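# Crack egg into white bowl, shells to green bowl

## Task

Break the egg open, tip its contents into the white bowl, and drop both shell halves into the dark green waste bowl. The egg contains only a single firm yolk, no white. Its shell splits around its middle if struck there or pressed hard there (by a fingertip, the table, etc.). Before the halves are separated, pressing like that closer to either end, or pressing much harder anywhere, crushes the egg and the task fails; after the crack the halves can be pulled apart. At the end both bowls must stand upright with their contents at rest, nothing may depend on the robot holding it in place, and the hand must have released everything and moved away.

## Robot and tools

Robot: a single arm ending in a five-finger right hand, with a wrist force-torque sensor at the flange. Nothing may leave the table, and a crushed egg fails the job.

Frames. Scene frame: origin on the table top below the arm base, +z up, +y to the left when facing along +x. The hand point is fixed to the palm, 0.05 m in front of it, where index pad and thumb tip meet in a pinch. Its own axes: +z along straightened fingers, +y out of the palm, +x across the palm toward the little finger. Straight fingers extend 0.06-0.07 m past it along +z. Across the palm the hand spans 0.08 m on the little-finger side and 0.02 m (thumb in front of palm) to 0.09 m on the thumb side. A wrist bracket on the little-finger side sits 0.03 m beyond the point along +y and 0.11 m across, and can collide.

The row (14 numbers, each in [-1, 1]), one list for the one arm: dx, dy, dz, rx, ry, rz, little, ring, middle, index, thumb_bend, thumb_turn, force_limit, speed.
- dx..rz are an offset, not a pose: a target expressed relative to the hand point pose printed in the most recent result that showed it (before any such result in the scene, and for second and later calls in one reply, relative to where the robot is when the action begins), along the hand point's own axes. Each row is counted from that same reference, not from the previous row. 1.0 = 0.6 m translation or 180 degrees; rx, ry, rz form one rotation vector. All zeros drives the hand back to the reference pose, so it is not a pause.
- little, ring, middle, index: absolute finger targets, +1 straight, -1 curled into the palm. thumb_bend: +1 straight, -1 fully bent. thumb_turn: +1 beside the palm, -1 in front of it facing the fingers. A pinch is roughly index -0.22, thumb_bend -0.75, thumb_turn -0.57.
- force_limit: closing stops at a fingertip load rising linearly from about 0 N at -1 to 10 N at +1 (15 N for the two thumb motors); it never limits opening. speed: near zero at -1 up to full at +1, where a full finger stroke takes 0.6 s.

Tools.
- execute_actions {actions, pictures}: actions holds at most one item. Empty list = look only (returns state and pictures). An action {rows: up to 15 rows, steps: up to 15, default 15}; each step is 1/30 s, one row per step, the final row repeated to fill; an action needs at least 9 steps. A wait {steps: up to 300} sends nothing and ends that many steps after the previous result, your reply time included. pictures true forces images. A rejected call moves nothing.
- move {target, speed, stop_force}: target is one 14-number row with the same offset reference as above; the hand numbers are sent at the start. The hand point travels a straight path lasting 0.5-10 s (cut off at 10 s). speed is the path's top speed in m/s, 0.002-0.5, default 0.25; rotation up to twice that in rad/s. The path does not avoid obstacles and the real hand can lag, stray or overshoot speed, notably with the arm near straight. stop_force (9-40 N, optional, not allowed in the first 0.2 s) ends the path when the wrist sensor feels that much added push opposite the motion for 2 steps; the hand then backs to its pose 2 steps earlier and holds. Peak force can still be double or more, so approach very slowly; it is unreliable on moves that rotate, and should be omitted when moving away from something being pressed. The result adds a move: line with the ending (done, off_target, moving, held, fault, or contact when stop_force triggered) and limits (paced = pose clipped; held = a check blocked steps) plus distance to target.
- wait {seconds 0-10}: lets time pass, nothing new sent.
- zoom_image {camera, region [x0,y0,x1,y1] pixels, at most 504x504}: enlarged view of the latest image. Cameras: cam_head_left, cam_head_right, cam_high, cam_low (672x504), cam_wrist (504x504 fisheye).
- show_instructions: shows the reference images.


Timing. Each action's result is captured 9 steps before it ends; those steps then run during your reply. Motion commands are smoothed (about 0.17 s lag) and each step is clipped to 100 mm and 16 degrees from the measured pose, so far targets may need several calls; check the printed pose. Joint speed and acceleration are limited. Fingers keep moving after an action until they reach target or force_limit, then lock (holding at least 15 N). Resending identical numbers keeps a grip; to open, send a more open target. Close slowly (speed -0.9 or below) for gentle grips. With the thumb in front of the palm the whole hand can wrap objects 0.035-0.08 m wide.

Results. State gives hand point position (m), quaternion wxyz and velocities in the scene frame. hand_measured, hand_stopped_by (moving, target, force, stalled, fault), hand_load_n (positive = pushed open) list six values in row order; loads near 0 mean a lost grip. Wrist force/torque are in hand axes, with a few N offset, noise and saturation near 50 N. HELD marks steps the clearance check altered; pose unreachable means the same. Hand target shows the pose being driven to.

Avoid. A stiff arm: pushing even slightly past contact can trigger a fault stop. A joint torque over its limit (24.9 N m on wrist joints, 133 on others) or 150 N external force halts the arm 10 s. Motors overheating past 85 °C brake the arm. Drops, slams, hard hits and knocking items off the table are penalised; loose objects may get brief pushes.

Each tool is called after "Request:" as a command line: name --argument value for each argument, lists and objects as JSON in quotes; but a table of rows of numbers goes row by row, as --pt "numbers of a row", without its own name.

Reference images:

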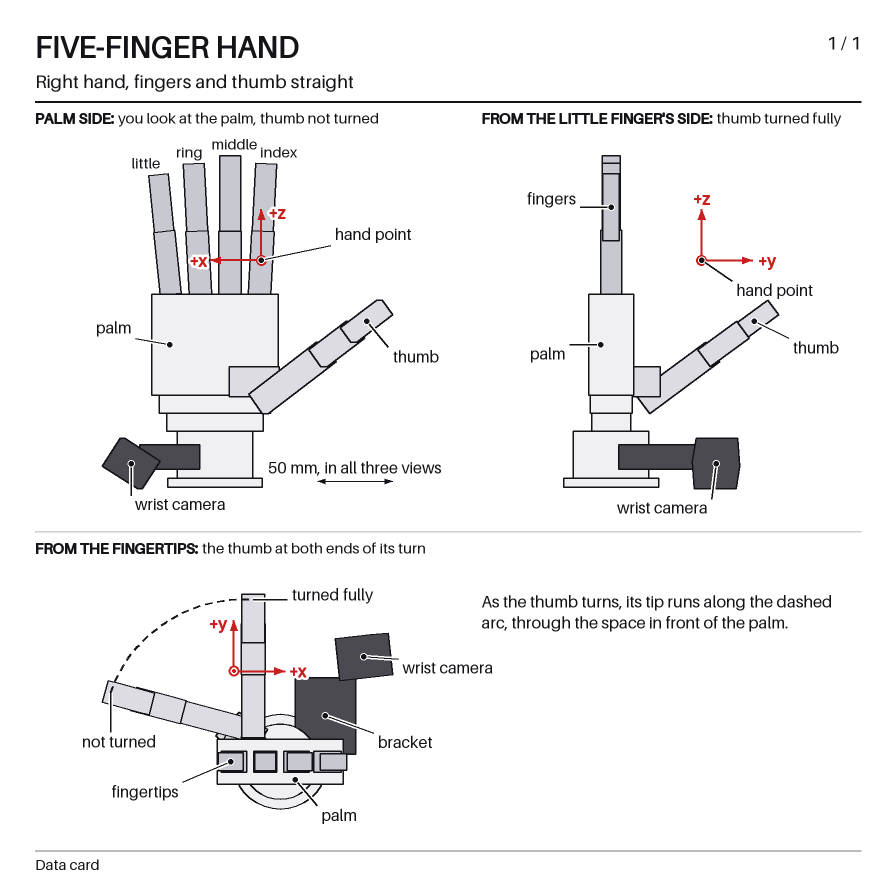

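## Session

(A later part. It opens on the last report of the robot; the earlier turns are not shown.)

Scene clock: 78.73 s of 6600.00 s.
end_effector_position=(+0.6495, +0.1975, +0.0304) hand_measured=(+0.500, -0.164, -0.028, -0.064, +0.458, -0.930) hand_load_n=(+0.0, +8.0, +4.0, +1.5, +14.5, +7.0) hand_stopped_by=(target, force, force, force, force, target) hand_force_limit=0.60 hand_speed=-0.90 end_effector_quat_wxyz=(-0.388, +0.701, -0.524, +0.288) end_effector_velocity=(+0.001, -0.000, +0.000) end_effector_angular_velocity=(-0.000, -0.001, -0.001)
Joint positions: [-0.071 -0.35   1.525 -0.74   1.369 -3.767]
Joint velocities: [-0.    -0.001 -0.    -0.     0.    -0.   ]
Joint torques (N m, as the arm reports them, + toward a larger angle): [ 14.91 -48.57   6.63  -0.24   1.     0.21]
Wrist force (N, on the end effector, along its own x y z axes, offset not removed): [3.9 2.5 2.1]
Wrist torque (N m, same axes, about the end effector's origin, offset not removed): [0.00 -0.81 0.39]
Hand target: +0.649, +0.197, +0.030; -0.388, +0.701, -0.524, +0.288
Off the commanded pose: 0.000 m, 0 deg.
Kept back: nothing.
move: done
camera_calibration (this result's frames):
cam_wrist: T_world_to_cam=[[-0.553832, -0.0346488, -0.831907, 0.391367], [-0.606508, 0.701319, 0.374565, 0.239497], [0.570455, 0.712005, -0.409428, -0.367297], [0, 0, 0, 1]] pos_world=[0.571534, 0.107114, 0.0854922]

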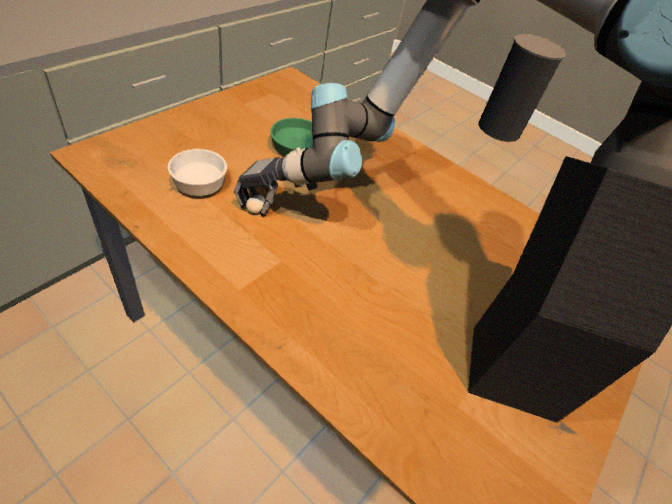

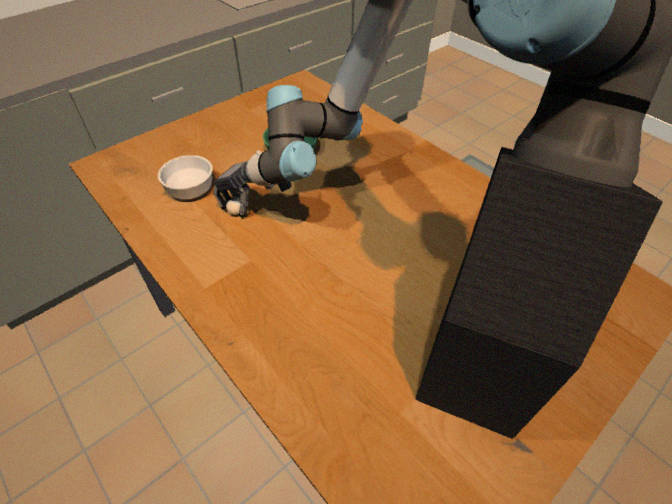

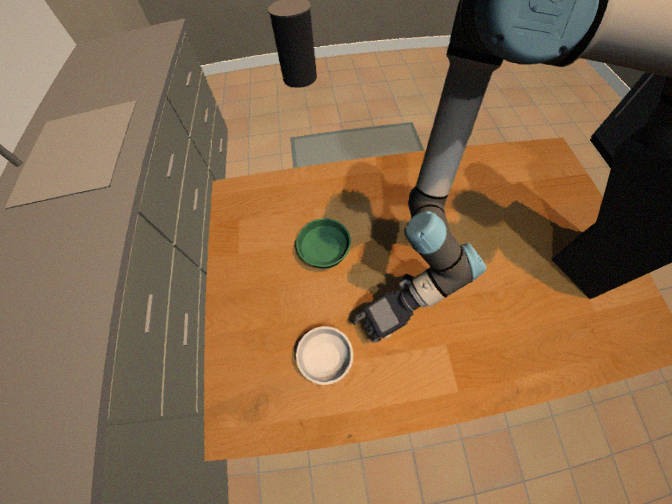

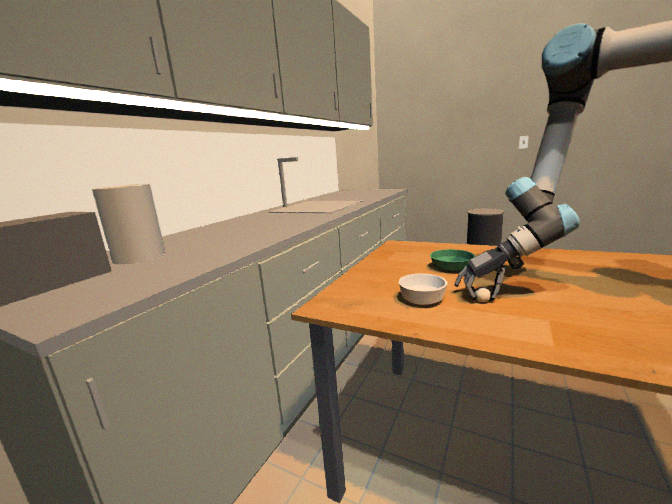

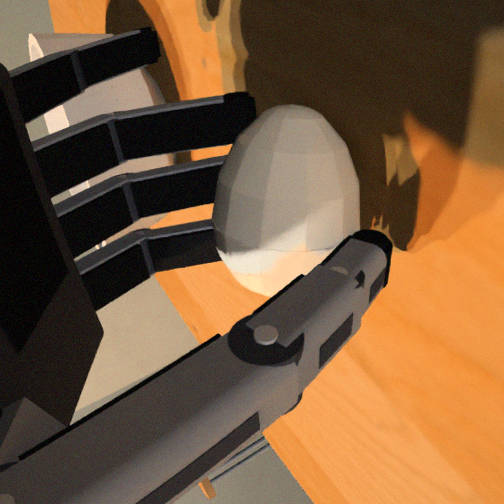

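Request:
move --target '[0,0,0,0,0,0,0.5,0.4,0.15,0.15,0.7,-1,-0.5,-0.8]'

Request:
move --target '[0.005,-0.046,-0.026,0,0,0,0.5,0.4,0.15,0.15,0.7,-1,-0.5,-0.8]' --speed 0.04

Request:
move --target '[0,0,0,0,0,0,0.5,0.4,-0.1,-0.1,0.12,-1,-0.5,-0.5]'

Request:
move --target '[0,0.017,0.011,0,0,0,0.5,0.4,-0.1,-0.1,0.12,-1,-0.5,-0.5]' --speed 0.003 --stop_force 15

Request:
zoom_image --camera "cam_wrist" --region '[250, 80, 450, 300]'

Scene clock: 81.30 s of 6600.00 s.
end_effector_position=(+0.6495, +0.1974, +0.0304) hand_measured=(+0.500, +0.400, +0.150, +0.150, +0.700, -0.930) hand_load_n=(+0.0, +0.0, +0.0, +0.0, +0.0, +0.0) hand_stopped_by=(target, target, target, target, target, force) hand_force_limit=-0.50 hand_speed=-0.80 end_effector_quat_wxyz=(-0.388, +0.701, -0.524, +0.288) end_effector_velocity=(-0.001, +0.001, -0.000) end_effector_angular_velocity=(+0.001, +0.001, +0.001)
Joint positions: [-0.071 -0.35   1.525 -0.74   1.369 -3.767]
Joint velocities: [ 0.     0.001  0.     0.    -0.001 -0.   ]
Joint torques (N m, as the arm reports them, + toward a larger angle): [ 31.41 -47.16   6.32  -0.15   0.88  -0.37]
Wrist force (N, on the end effector, along its own x y z axes, offset not removed): [-2.3 0.7 0.8]
Wrist torque (N m, same axes, about the end effector's origin, offset not removed): [0.07 0.40 -0.26]
Hand target: +0.649, +0.197, +0.030; -0.388, +0.701, -0.524, +0.288
Off the commanded pose: 0.000 m, 0 deg.
Kept back: nothing.
move: done
camera_calibration (this result's frames):
cam_wrist: T_world_to_cam=[[-0.553851, -0.0346328, -0.831895, 0.391361], [-0.60647, 0.70135, 0.374571, 0.239494], [0.570477, 0.711976, -0.409447, -0.367289], [0, 0, 0, 1]] pos_world=[0.571532, 0.107085, 0.085479]

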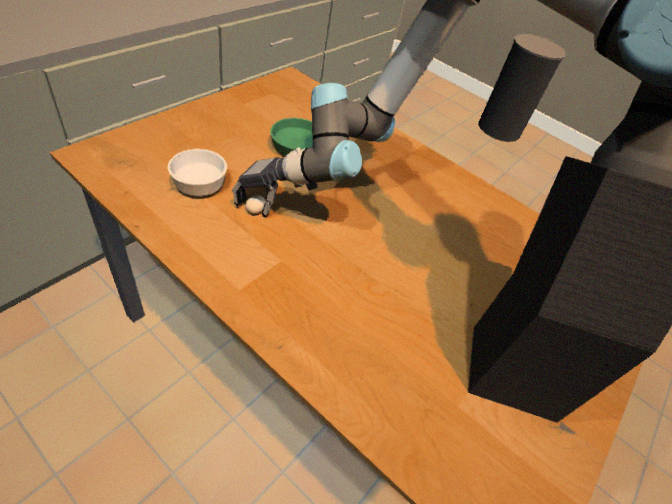

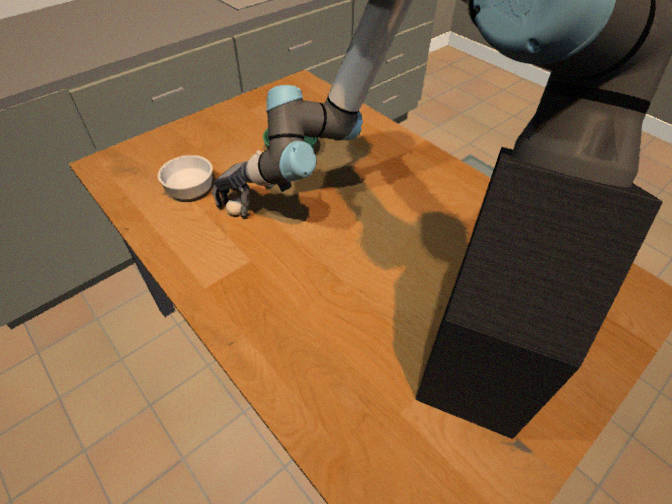

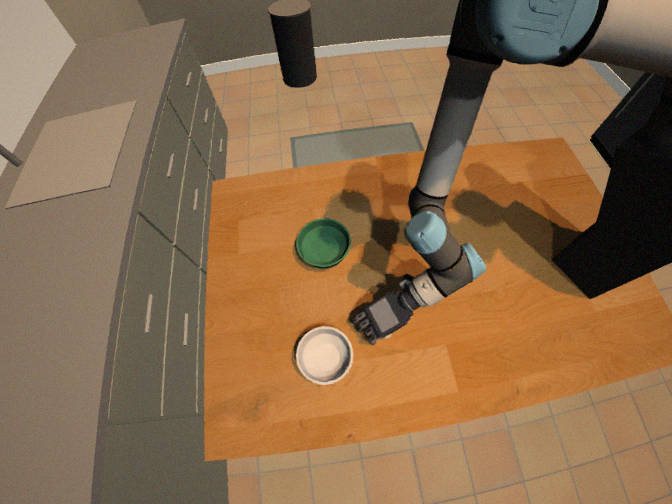

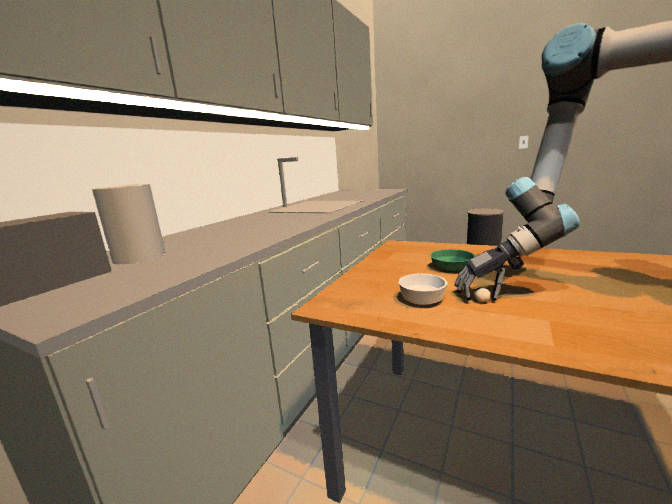

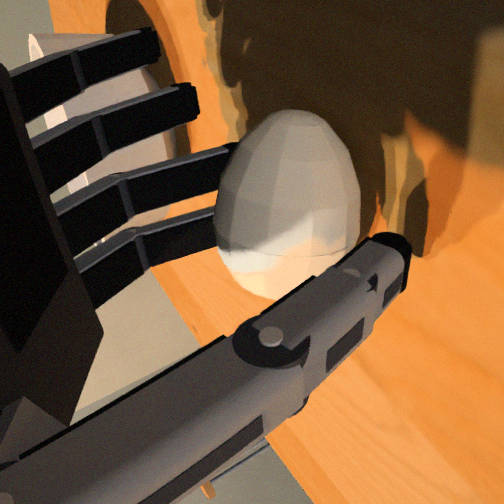

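Scene clock: 82.47 s of 6600.00 s.
end_effector_position=(+0.6519, +0.1949, +0.0618) hand_measured=(+0.500, +0.400, +0.150, +0.150, +0.700, -0.930) hand_load_n=(+0.0, +0.0, +0.0, +0.0, +0.0, +0.0) hand_stopped_by=(target, target, target, target, target, force) hand_force_limit=-0.50 hand_speed=-0.80 end_effector_quat_wxyz=(-0.388, +0.701, -0.524, +0.288) end_effector_velocity=(+0.000, -0.000, +0.003) end_effector_angular_velocity=(+0.000, -0.001, +0.000)
Joint positions: [-0.05  -0.416  1.572 -0.722  1.387 -3.759]
Joint velocities: [ 0.002 -0.005  0.003  0.002  0.001  0.001]
Joint torques (N m, as the arm reports them, + toward a larger angle): [ 34.82 -47.84   4.06   1.86   1.27   1.67]
Wrist force (N, on the end effector, along its own x y z axes, offset not removed): [1.9 2.0 -1.3]
Wrist torque (N m, same axes, about the end effector's origin, offset not removed): [0.44 -0.06 0.09]
Hand target: +0.652, +0.195, +0.062; -0.388, +0.701, -0.524, +0.288
Off the commanded pose: 0.000 m, 0 deg.
Kept back: nothing.
move: done
camera_calibration (this result's frames):
cam_wrist: T_world_to_cam=[[-0.55384, -0.0346088, -0.831903, 0.418692], [-0.606468, 0.701347, 0.374579, 0.230988], [0.570489, 0.711979, -0.409423, -0.353979], [0, 0, 0, 1]] pos_world=[0.573917, 0.104514, 0.116861]

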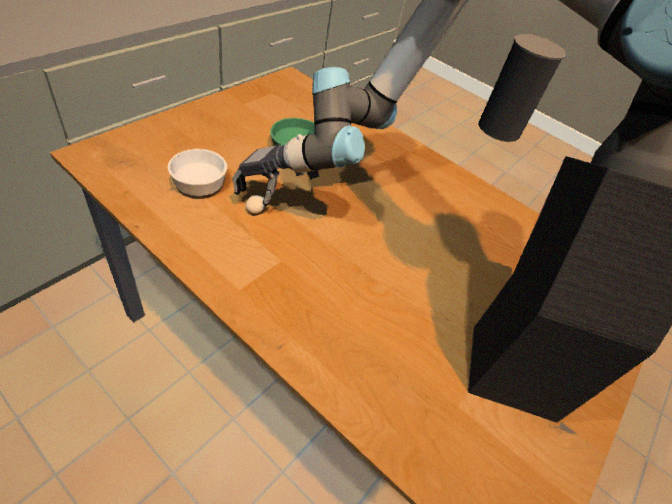

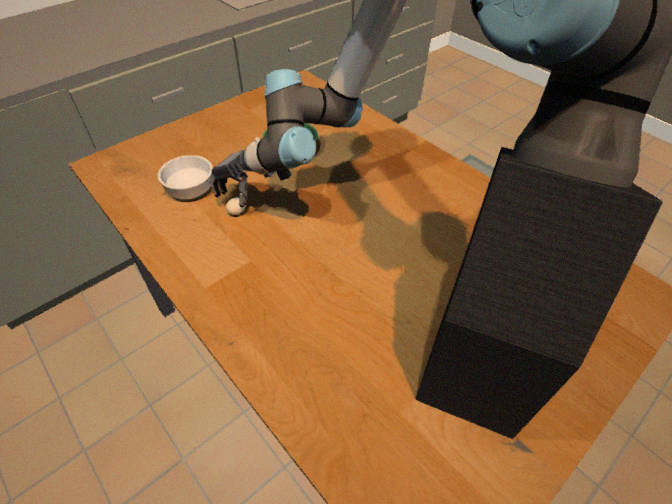

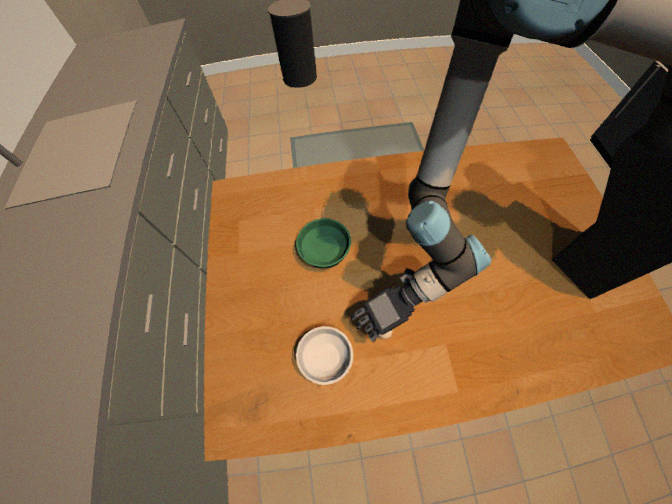

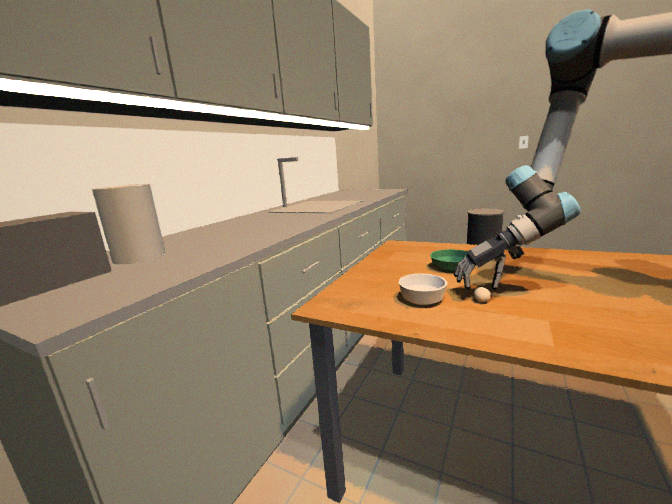

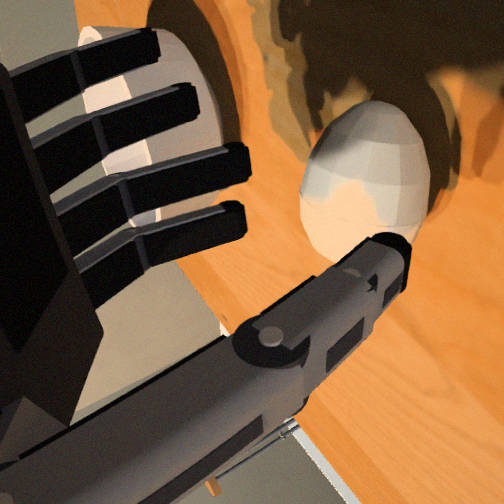

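Scene clock: 83.83 s of 6600.00 s.
end_effector_position=(+0.6519, +0.1949, +0.0618) hand_measured=(+0.500, +0.400, -0.100, -0.100, +0.120, -0.930) hand_load_n=(+0.0, +0.0, +0.0, +0.0, +0.0, +0.0) hand_stopped_by=(target, target, target, target, target, force) hand_force_limit=-0.50 hand_speed=-0.50 end_effector_quat_wxyz=(-0.388, +0.701, -0.524, +0.288) end_effector_velocity=(+0.000, -0.000, +0.000) end_effector_angular_velocity=(-0.001, -0.001, -0.001)
Joint positions: [-0.05  -0.416  1.572 -0.722  1.387 -3.759]
Joint velocities: [-0.    -0.     0.    -0.002  0.001 -0.   ]
Joint torques (N m, as the arm reports them, + toward a larger angle): [ 19.22 -35.27  -6.75  -0.57  -2.98   0.34]
Wrist force (N, on the end effector, along its own x y z axes, offset not removed): [1.6 3.2 0.6]
Wrist torque (N m, same axes, about the end effector's origin, offset not removed): [0.28 0.02 0.19]
Hand target: +0.652, +0.195, +0.062; -0.388, +0.701, -0.524, +0.288
Off the commanded pose: 0.000 m, 0 deg.
Kept back: nothing.
move: done
camera_calibration (this result's frames):
cam_wrist: T_world_to_cam=[[-0.553826, -0.0346046, -0.831913, 0.418697], [-0.606497, 0.701317, 0.374588, 0.230982], [0.570472, 0.712009, -0.409395, -0.353993], [0, 0, 0, 1]] pos_world=[0.573918, 0.104544, 0.116874]

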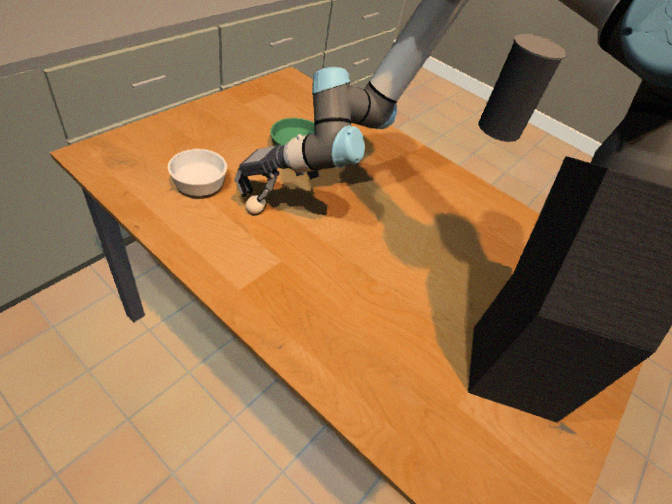

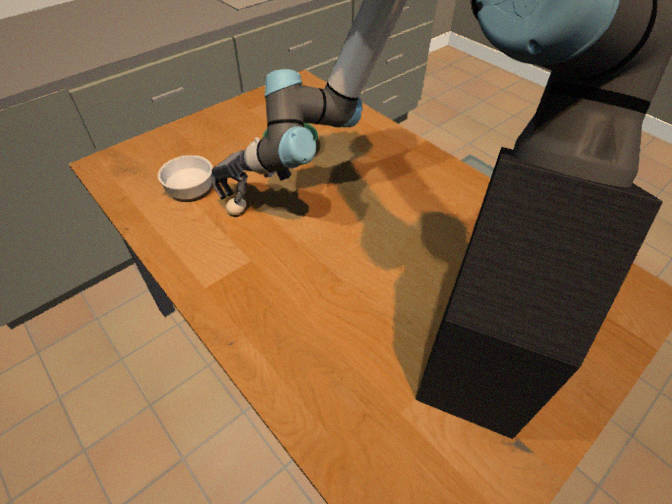

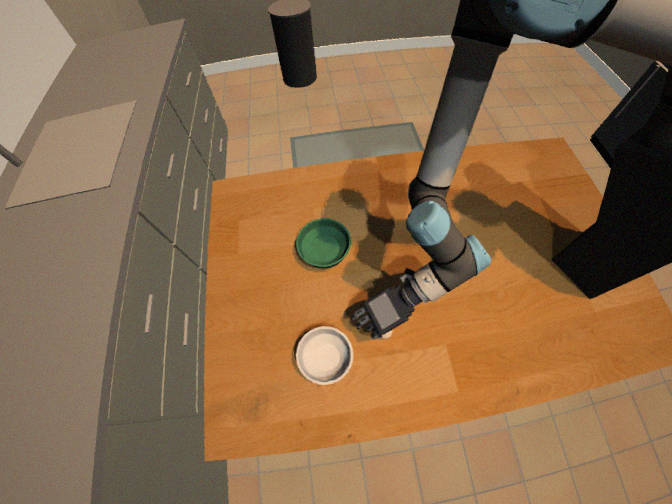

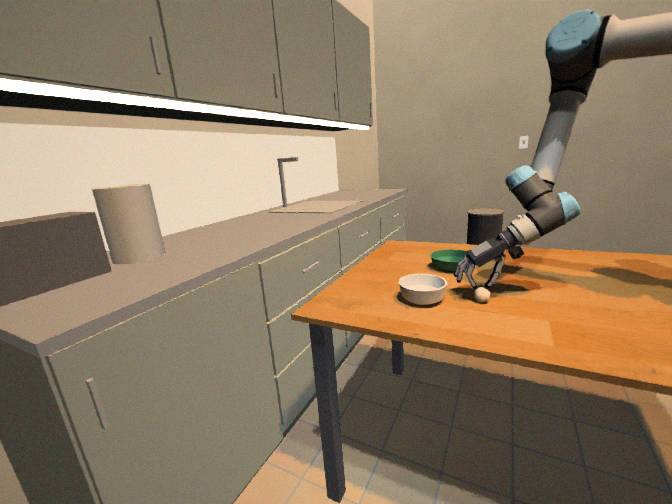

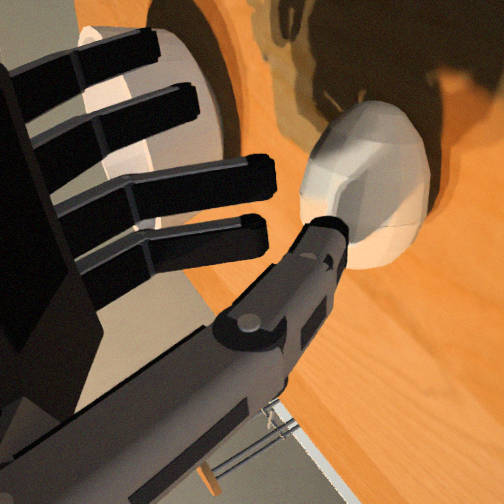

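Scene clock: 86.10 s of 6600.00 s.
end_effector_position=(+0.6520, +0.1949, +0.0561) hand_measured=(+0.500, +0.400, -0.100, -0.100, +0.118, -0.930) hand_load_n=(+0.0, +0.0, +0.0, +0.0, -3.5, +0.0) hand_stopped_by=(target, target, target, target, target, force) hand_force_limit=-0.50 hand_speed=-0.50 end_effector_quat_wxyz=(-0.388, +0.701, -0.524, +0.288) end_effector_velocity=(+0.000, -0.001, +0.001) end_effector_angular_velocity=(-0.000, -0.000, -0.000)
Joint positions: [-0.055 -0.404  1.562 -0.724  1.383 -3.761]
Joint velocities: [-0.    -0.003  0.002  0.001 -0.    -0.   ]
Joint torques (N m, as the arm reports them, + toward a larger angle): [ 16.54 -45.04   4.45   0.21   1.27  -0.95]
Wrist force (N, on the end effector, along its own x y z axes, offset not removed): [-3.1 -12.1 -15.1]
Wrist torque (N m, same axes, about the end effector's origin, offset not removed): [-0.47 0.49 -0.27]
Hand target: +0.652, +0.195, +0.056; -0.388, +0.701, -0.524, +0.288
Off the commanded pose: 0.006 m, 0 deg.
Kept back: nothing.
move: contact
camera_calibration (this result's frames):
cam_wrist: T_world_to_cam=[[-0.55365, -0.0345954, -0.832031, 0.413956], [-0.606567, 0.701324, 0.374461, 0.233252], [0.570569, 0.712002, -0.409273, -0.356477], [0, 0, 0, 1]] pos_world=[0.574064, 0.104548, 0.111183]

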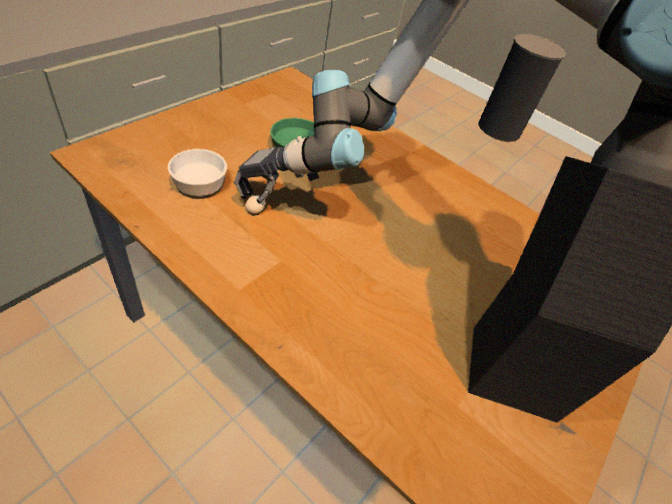

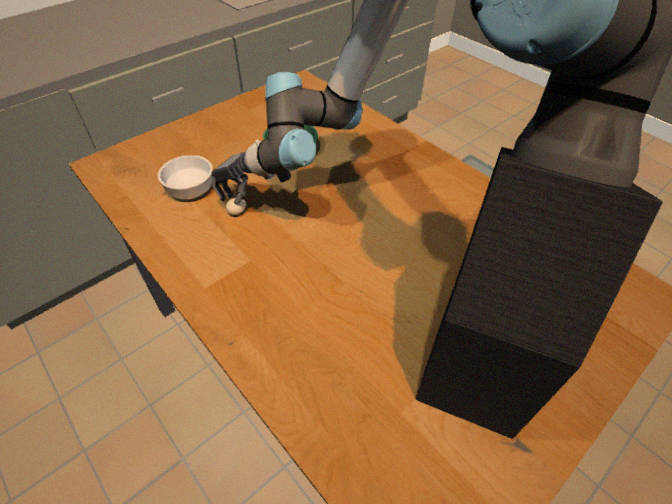

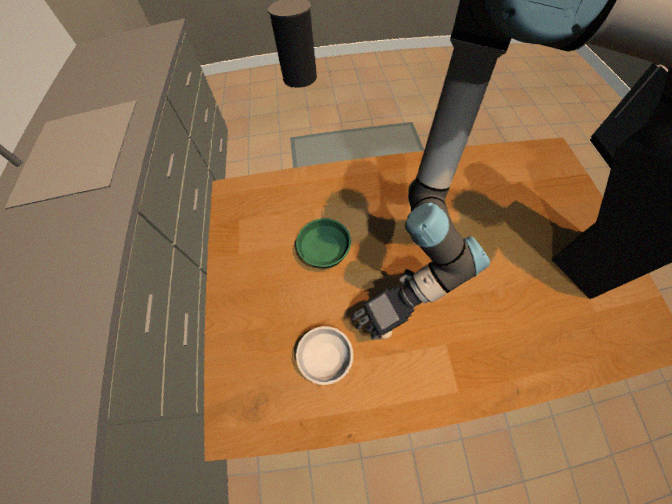

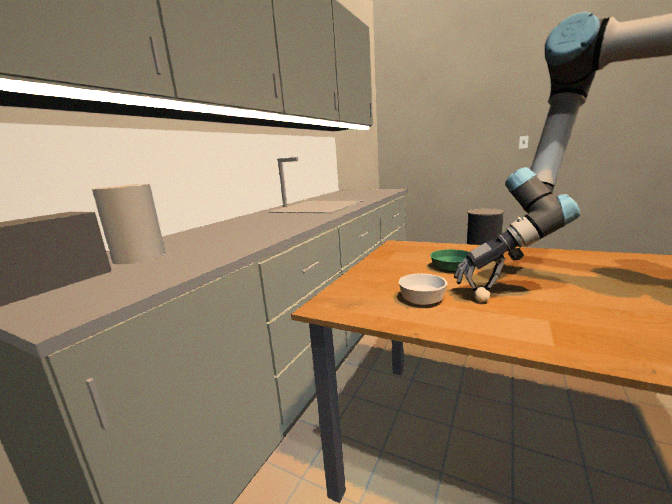

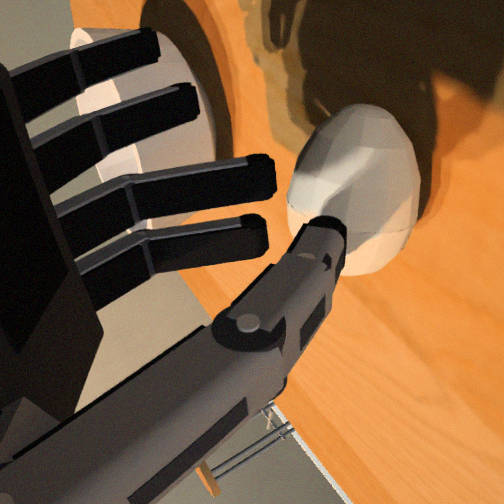

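Region (250, 80, 450, 300) of cam_wrist's 504x504 image, scaled by 2.291, with more detail than that image has; it fills the left 458 columns of this view, and the rest is white.

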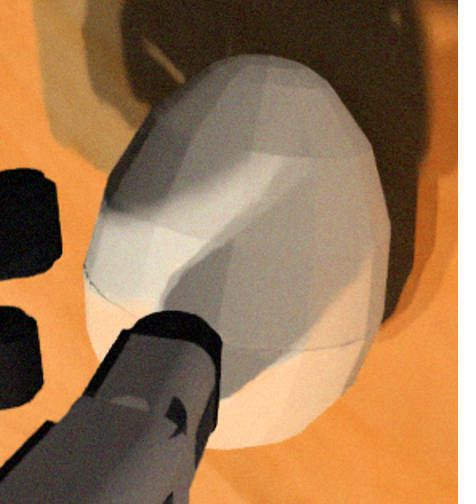

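Request:
move --target '[0,0.005,0.003,0,0,0,0.5,0.4,-0.1,-0.1,0.12,-1,-0.5,-0.5]' --speed 0.002 --stop_force 30

Request:
zoom_image --camera "cam_wrist" --region '[250, 80, 450, 300]'

Scene clock: 87.63 s of 6600.00 s.
end_effector_position=(+0.6520, +0.1947, +0.0547) hand_measured=(+0.500, +0.400, -0.100, -0.100, +0.120, -0.930) hand_load_n=(+0.0, +0.0, +0.5, +0.0, +0.5, +0.0) hand_stopped_by=(target, target, target, target, target, force) hand_force_limit=-0.50 hand_speed=-0.50 end_effector_quat_wxyz=(-0.388, +0.701, -0.524, +0.288) end_effector_velocity=(-0.000, -0.000, +0.000) end_effector_angular_velocity=(-0.001, +0.001, -0.001)
Joint positions: [-0.056 -0.402  1.56  -0.725  1.383 -3.761]
Joint velocities: [ 0.    -0.001  0.001 -0.     0.002  0.   ]
Joint torques (N m, as the arm reports them, + toward a larger angle): [ 24.02 -46.42   6.7    1.26   1.76  -0.13]
Wrist force (N, on the end effector, along its own x y z axes, offset not removed): [-0.1 2.0 -1.9]
Wrist torque (N m, same axes, about the end effector's origin, offset not removed): [0.74 -0.04 0.16]
Hand target: +0.652, +0.195, +0.055; -0.388, +0.701, -0.524, +0.288
Off the commanded pose: 0.002 m, 0 deg.
Kept back: nothing.
move: contact
camera_calibration (this result's frames):
cam_wrist: T_world_to_cam=[[-0.553638, -0.0346476, -0.832037, 0.41278], [-0.606405, 0.701557, 0.374288, 0.233785], [0.570753, 0.71177, -0.409419, -0.356996], [0, 0, 0, 1]] pos_world=[0.574055, 0.104388, 0.109785]

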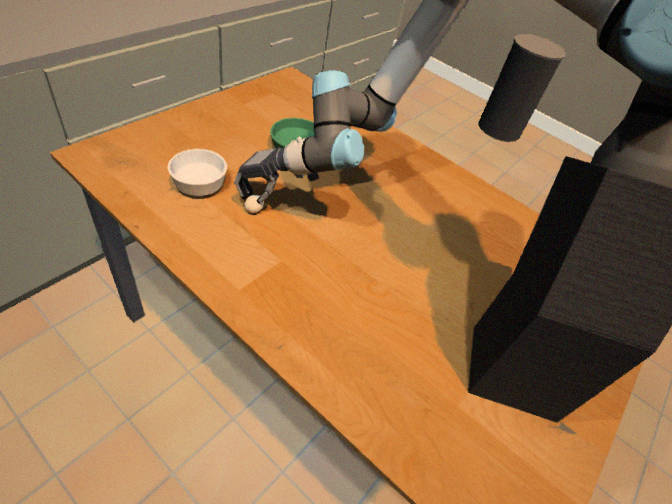

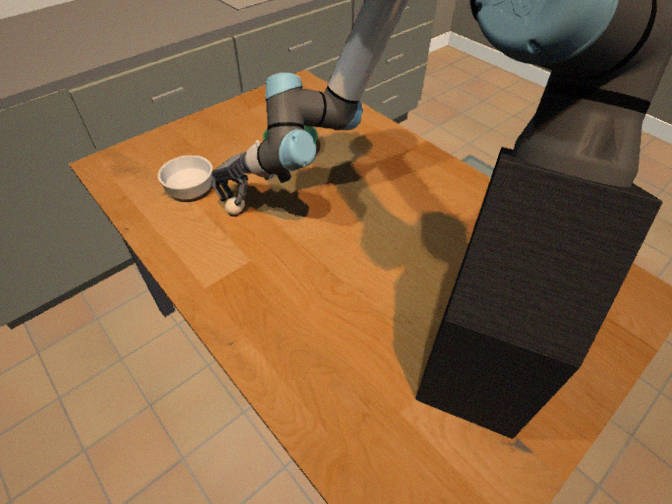

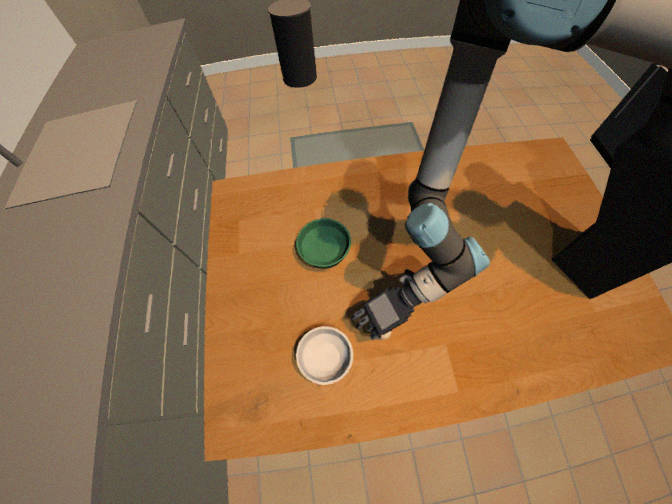

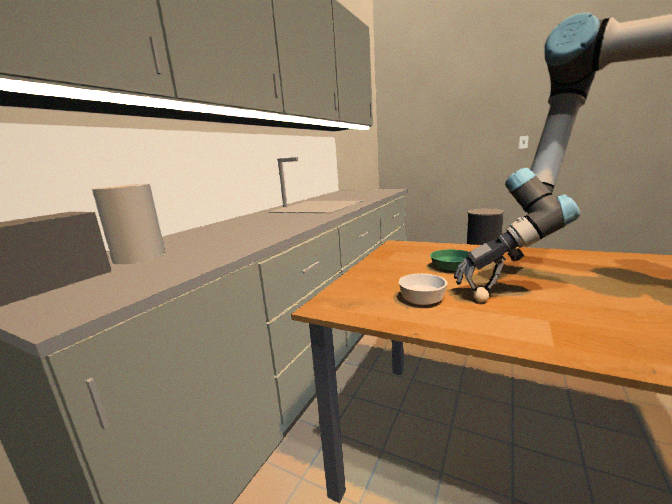

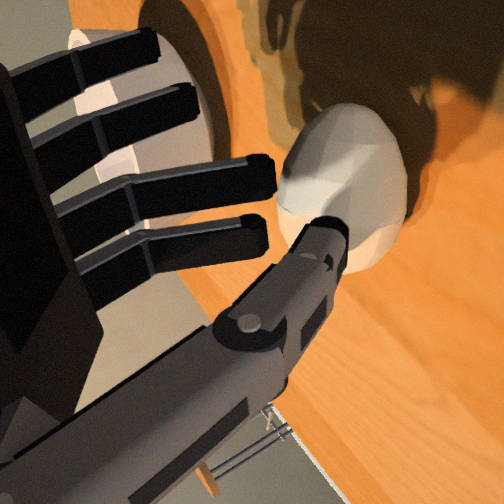

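Region (250, 80, 450, 300) of cam_wrist's 504x504 image, scaled by 2.291, with more detail than that image has; it fills the left 458 columns of this view, and the rest is white.

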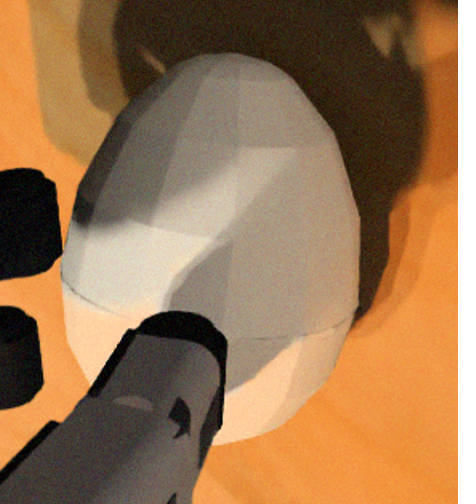

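Request:
move --target '[0,0.007,0.0045,0,0,0,0.5,0.4,-0.1,-0.1,0.12,-1,-0.5,-0.5]' --speed 0.002 --stop_force 40

Request:
zoom_image --camera "cam_wrist" --region '[250, 80, 450, 300]'

Scene clock: 89.73 s of 6600.00 s.
end_effector_position=(+0.6521, +0.1948, +0.0524) hand_measured=(+0.500, +0.400, -0.100, -0.100, +0.118, -0.930) hand_load_n=(+0.0, +0.0, +1.0, +0.0, -3.0, -2.0) hand_stopped_by=(target, target, target, target, target, force) hand_force_limit=-0.50 hand_speed=-0.50 end_effector_quat_wxyz=(-0.388, +0.701, -0.524, +0.288) end_effector_velocity=(+0.001, -0.001, +0.001) end_effector_angular_velocity=(-0.001, -0.003, -0.001)
Joint positions: [-0.058 -0.397  1.556 -0.726  1.381 -3.762]
Joint velocities: [-0.    -0.003  0.001 -0.001 -0.    -0.   ]
Joint torques (N m, as the arm reports them, + toward a larger angle): [  5.98 -29.97   6.09   1.49   2.76  -1.41]
Wrist force (N, on the end effector, along its own x y z axes, offset not removed): [2.7 -33.2 -34.3]
Wrist torque (N m, same axes, about the end effector's origin, offset not removed): [-0.46 0.53 -0.32]
Hand target: +0.652, +0.195, +0.053; -0.388, +0.701, -0.524, +0.288
Off the commanded pose: 0.003 m, 0 deg.
Kept back: nothing.
move: contact
camera_calibration (this result's frames):
cam_wrist: T_world_to_cam=[[-0.553497, -0.0346247, -0.832131, 0.410832], [-0.606531, 0.701468, 0.37425, 0.23474], [0.570755, 0.711859, -0.409262, -0.35806], [0, 0, 0, 1]] pos_world=[0.574136, 0.10445, 0.107475]

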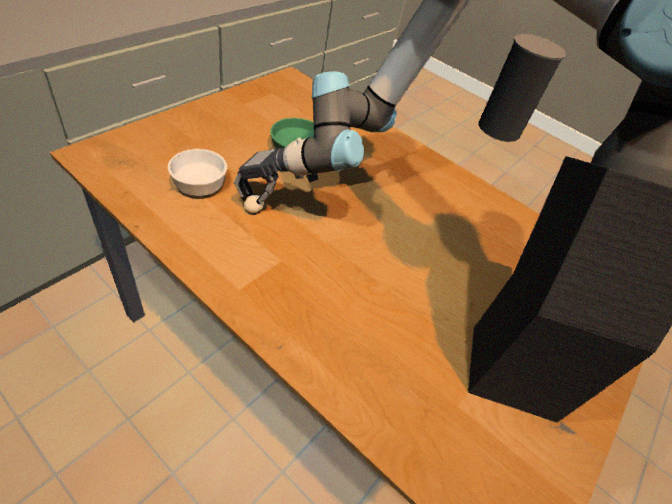

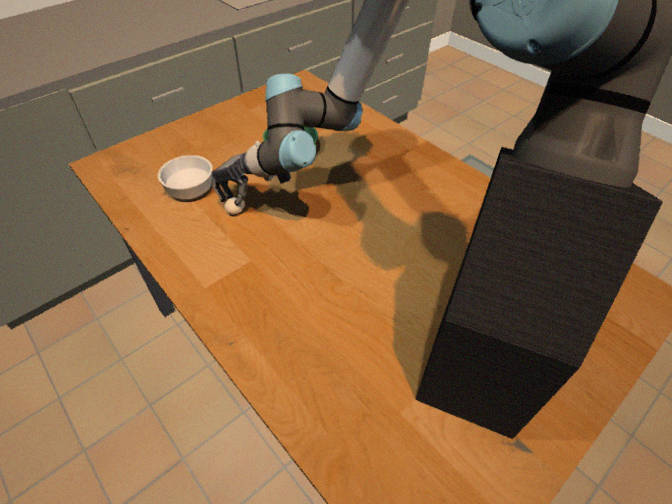

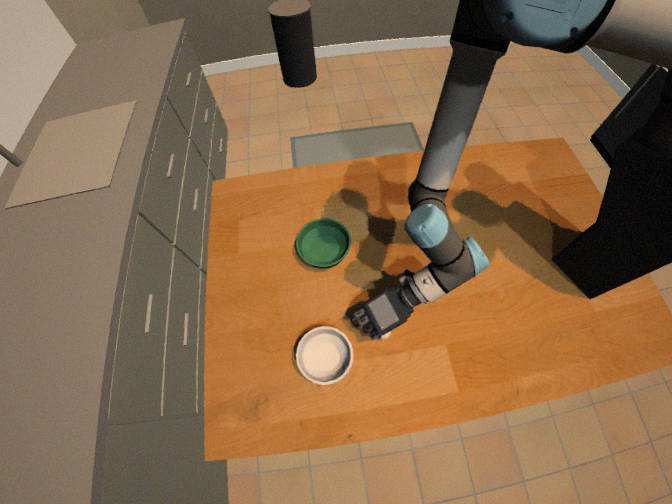

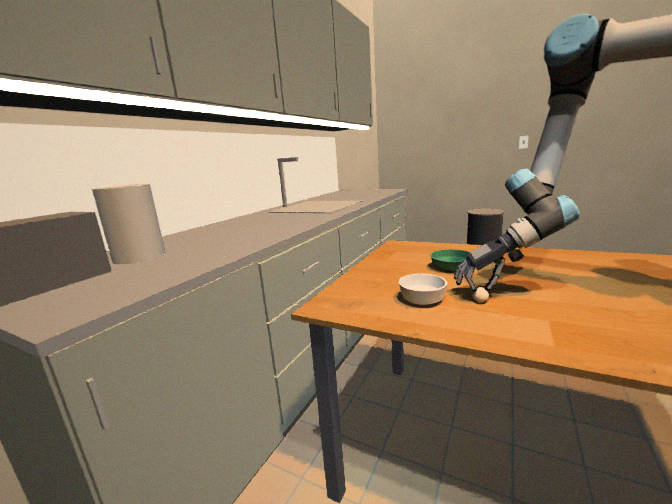

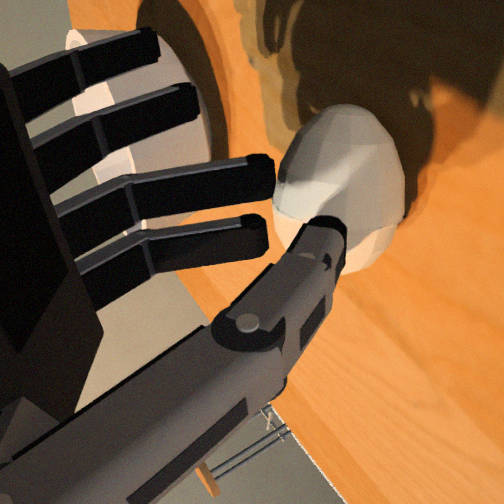

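Region (250, 80, 450, 300) of cam_wrist's 504x504 image, scaled by 2.291, with more detail than that image has; it fills the left 458 columns of this view, and the rest is white.

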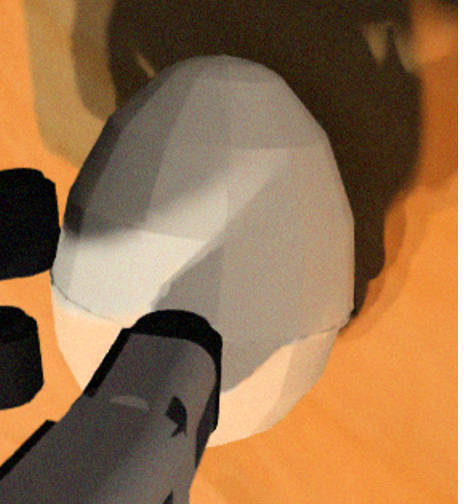

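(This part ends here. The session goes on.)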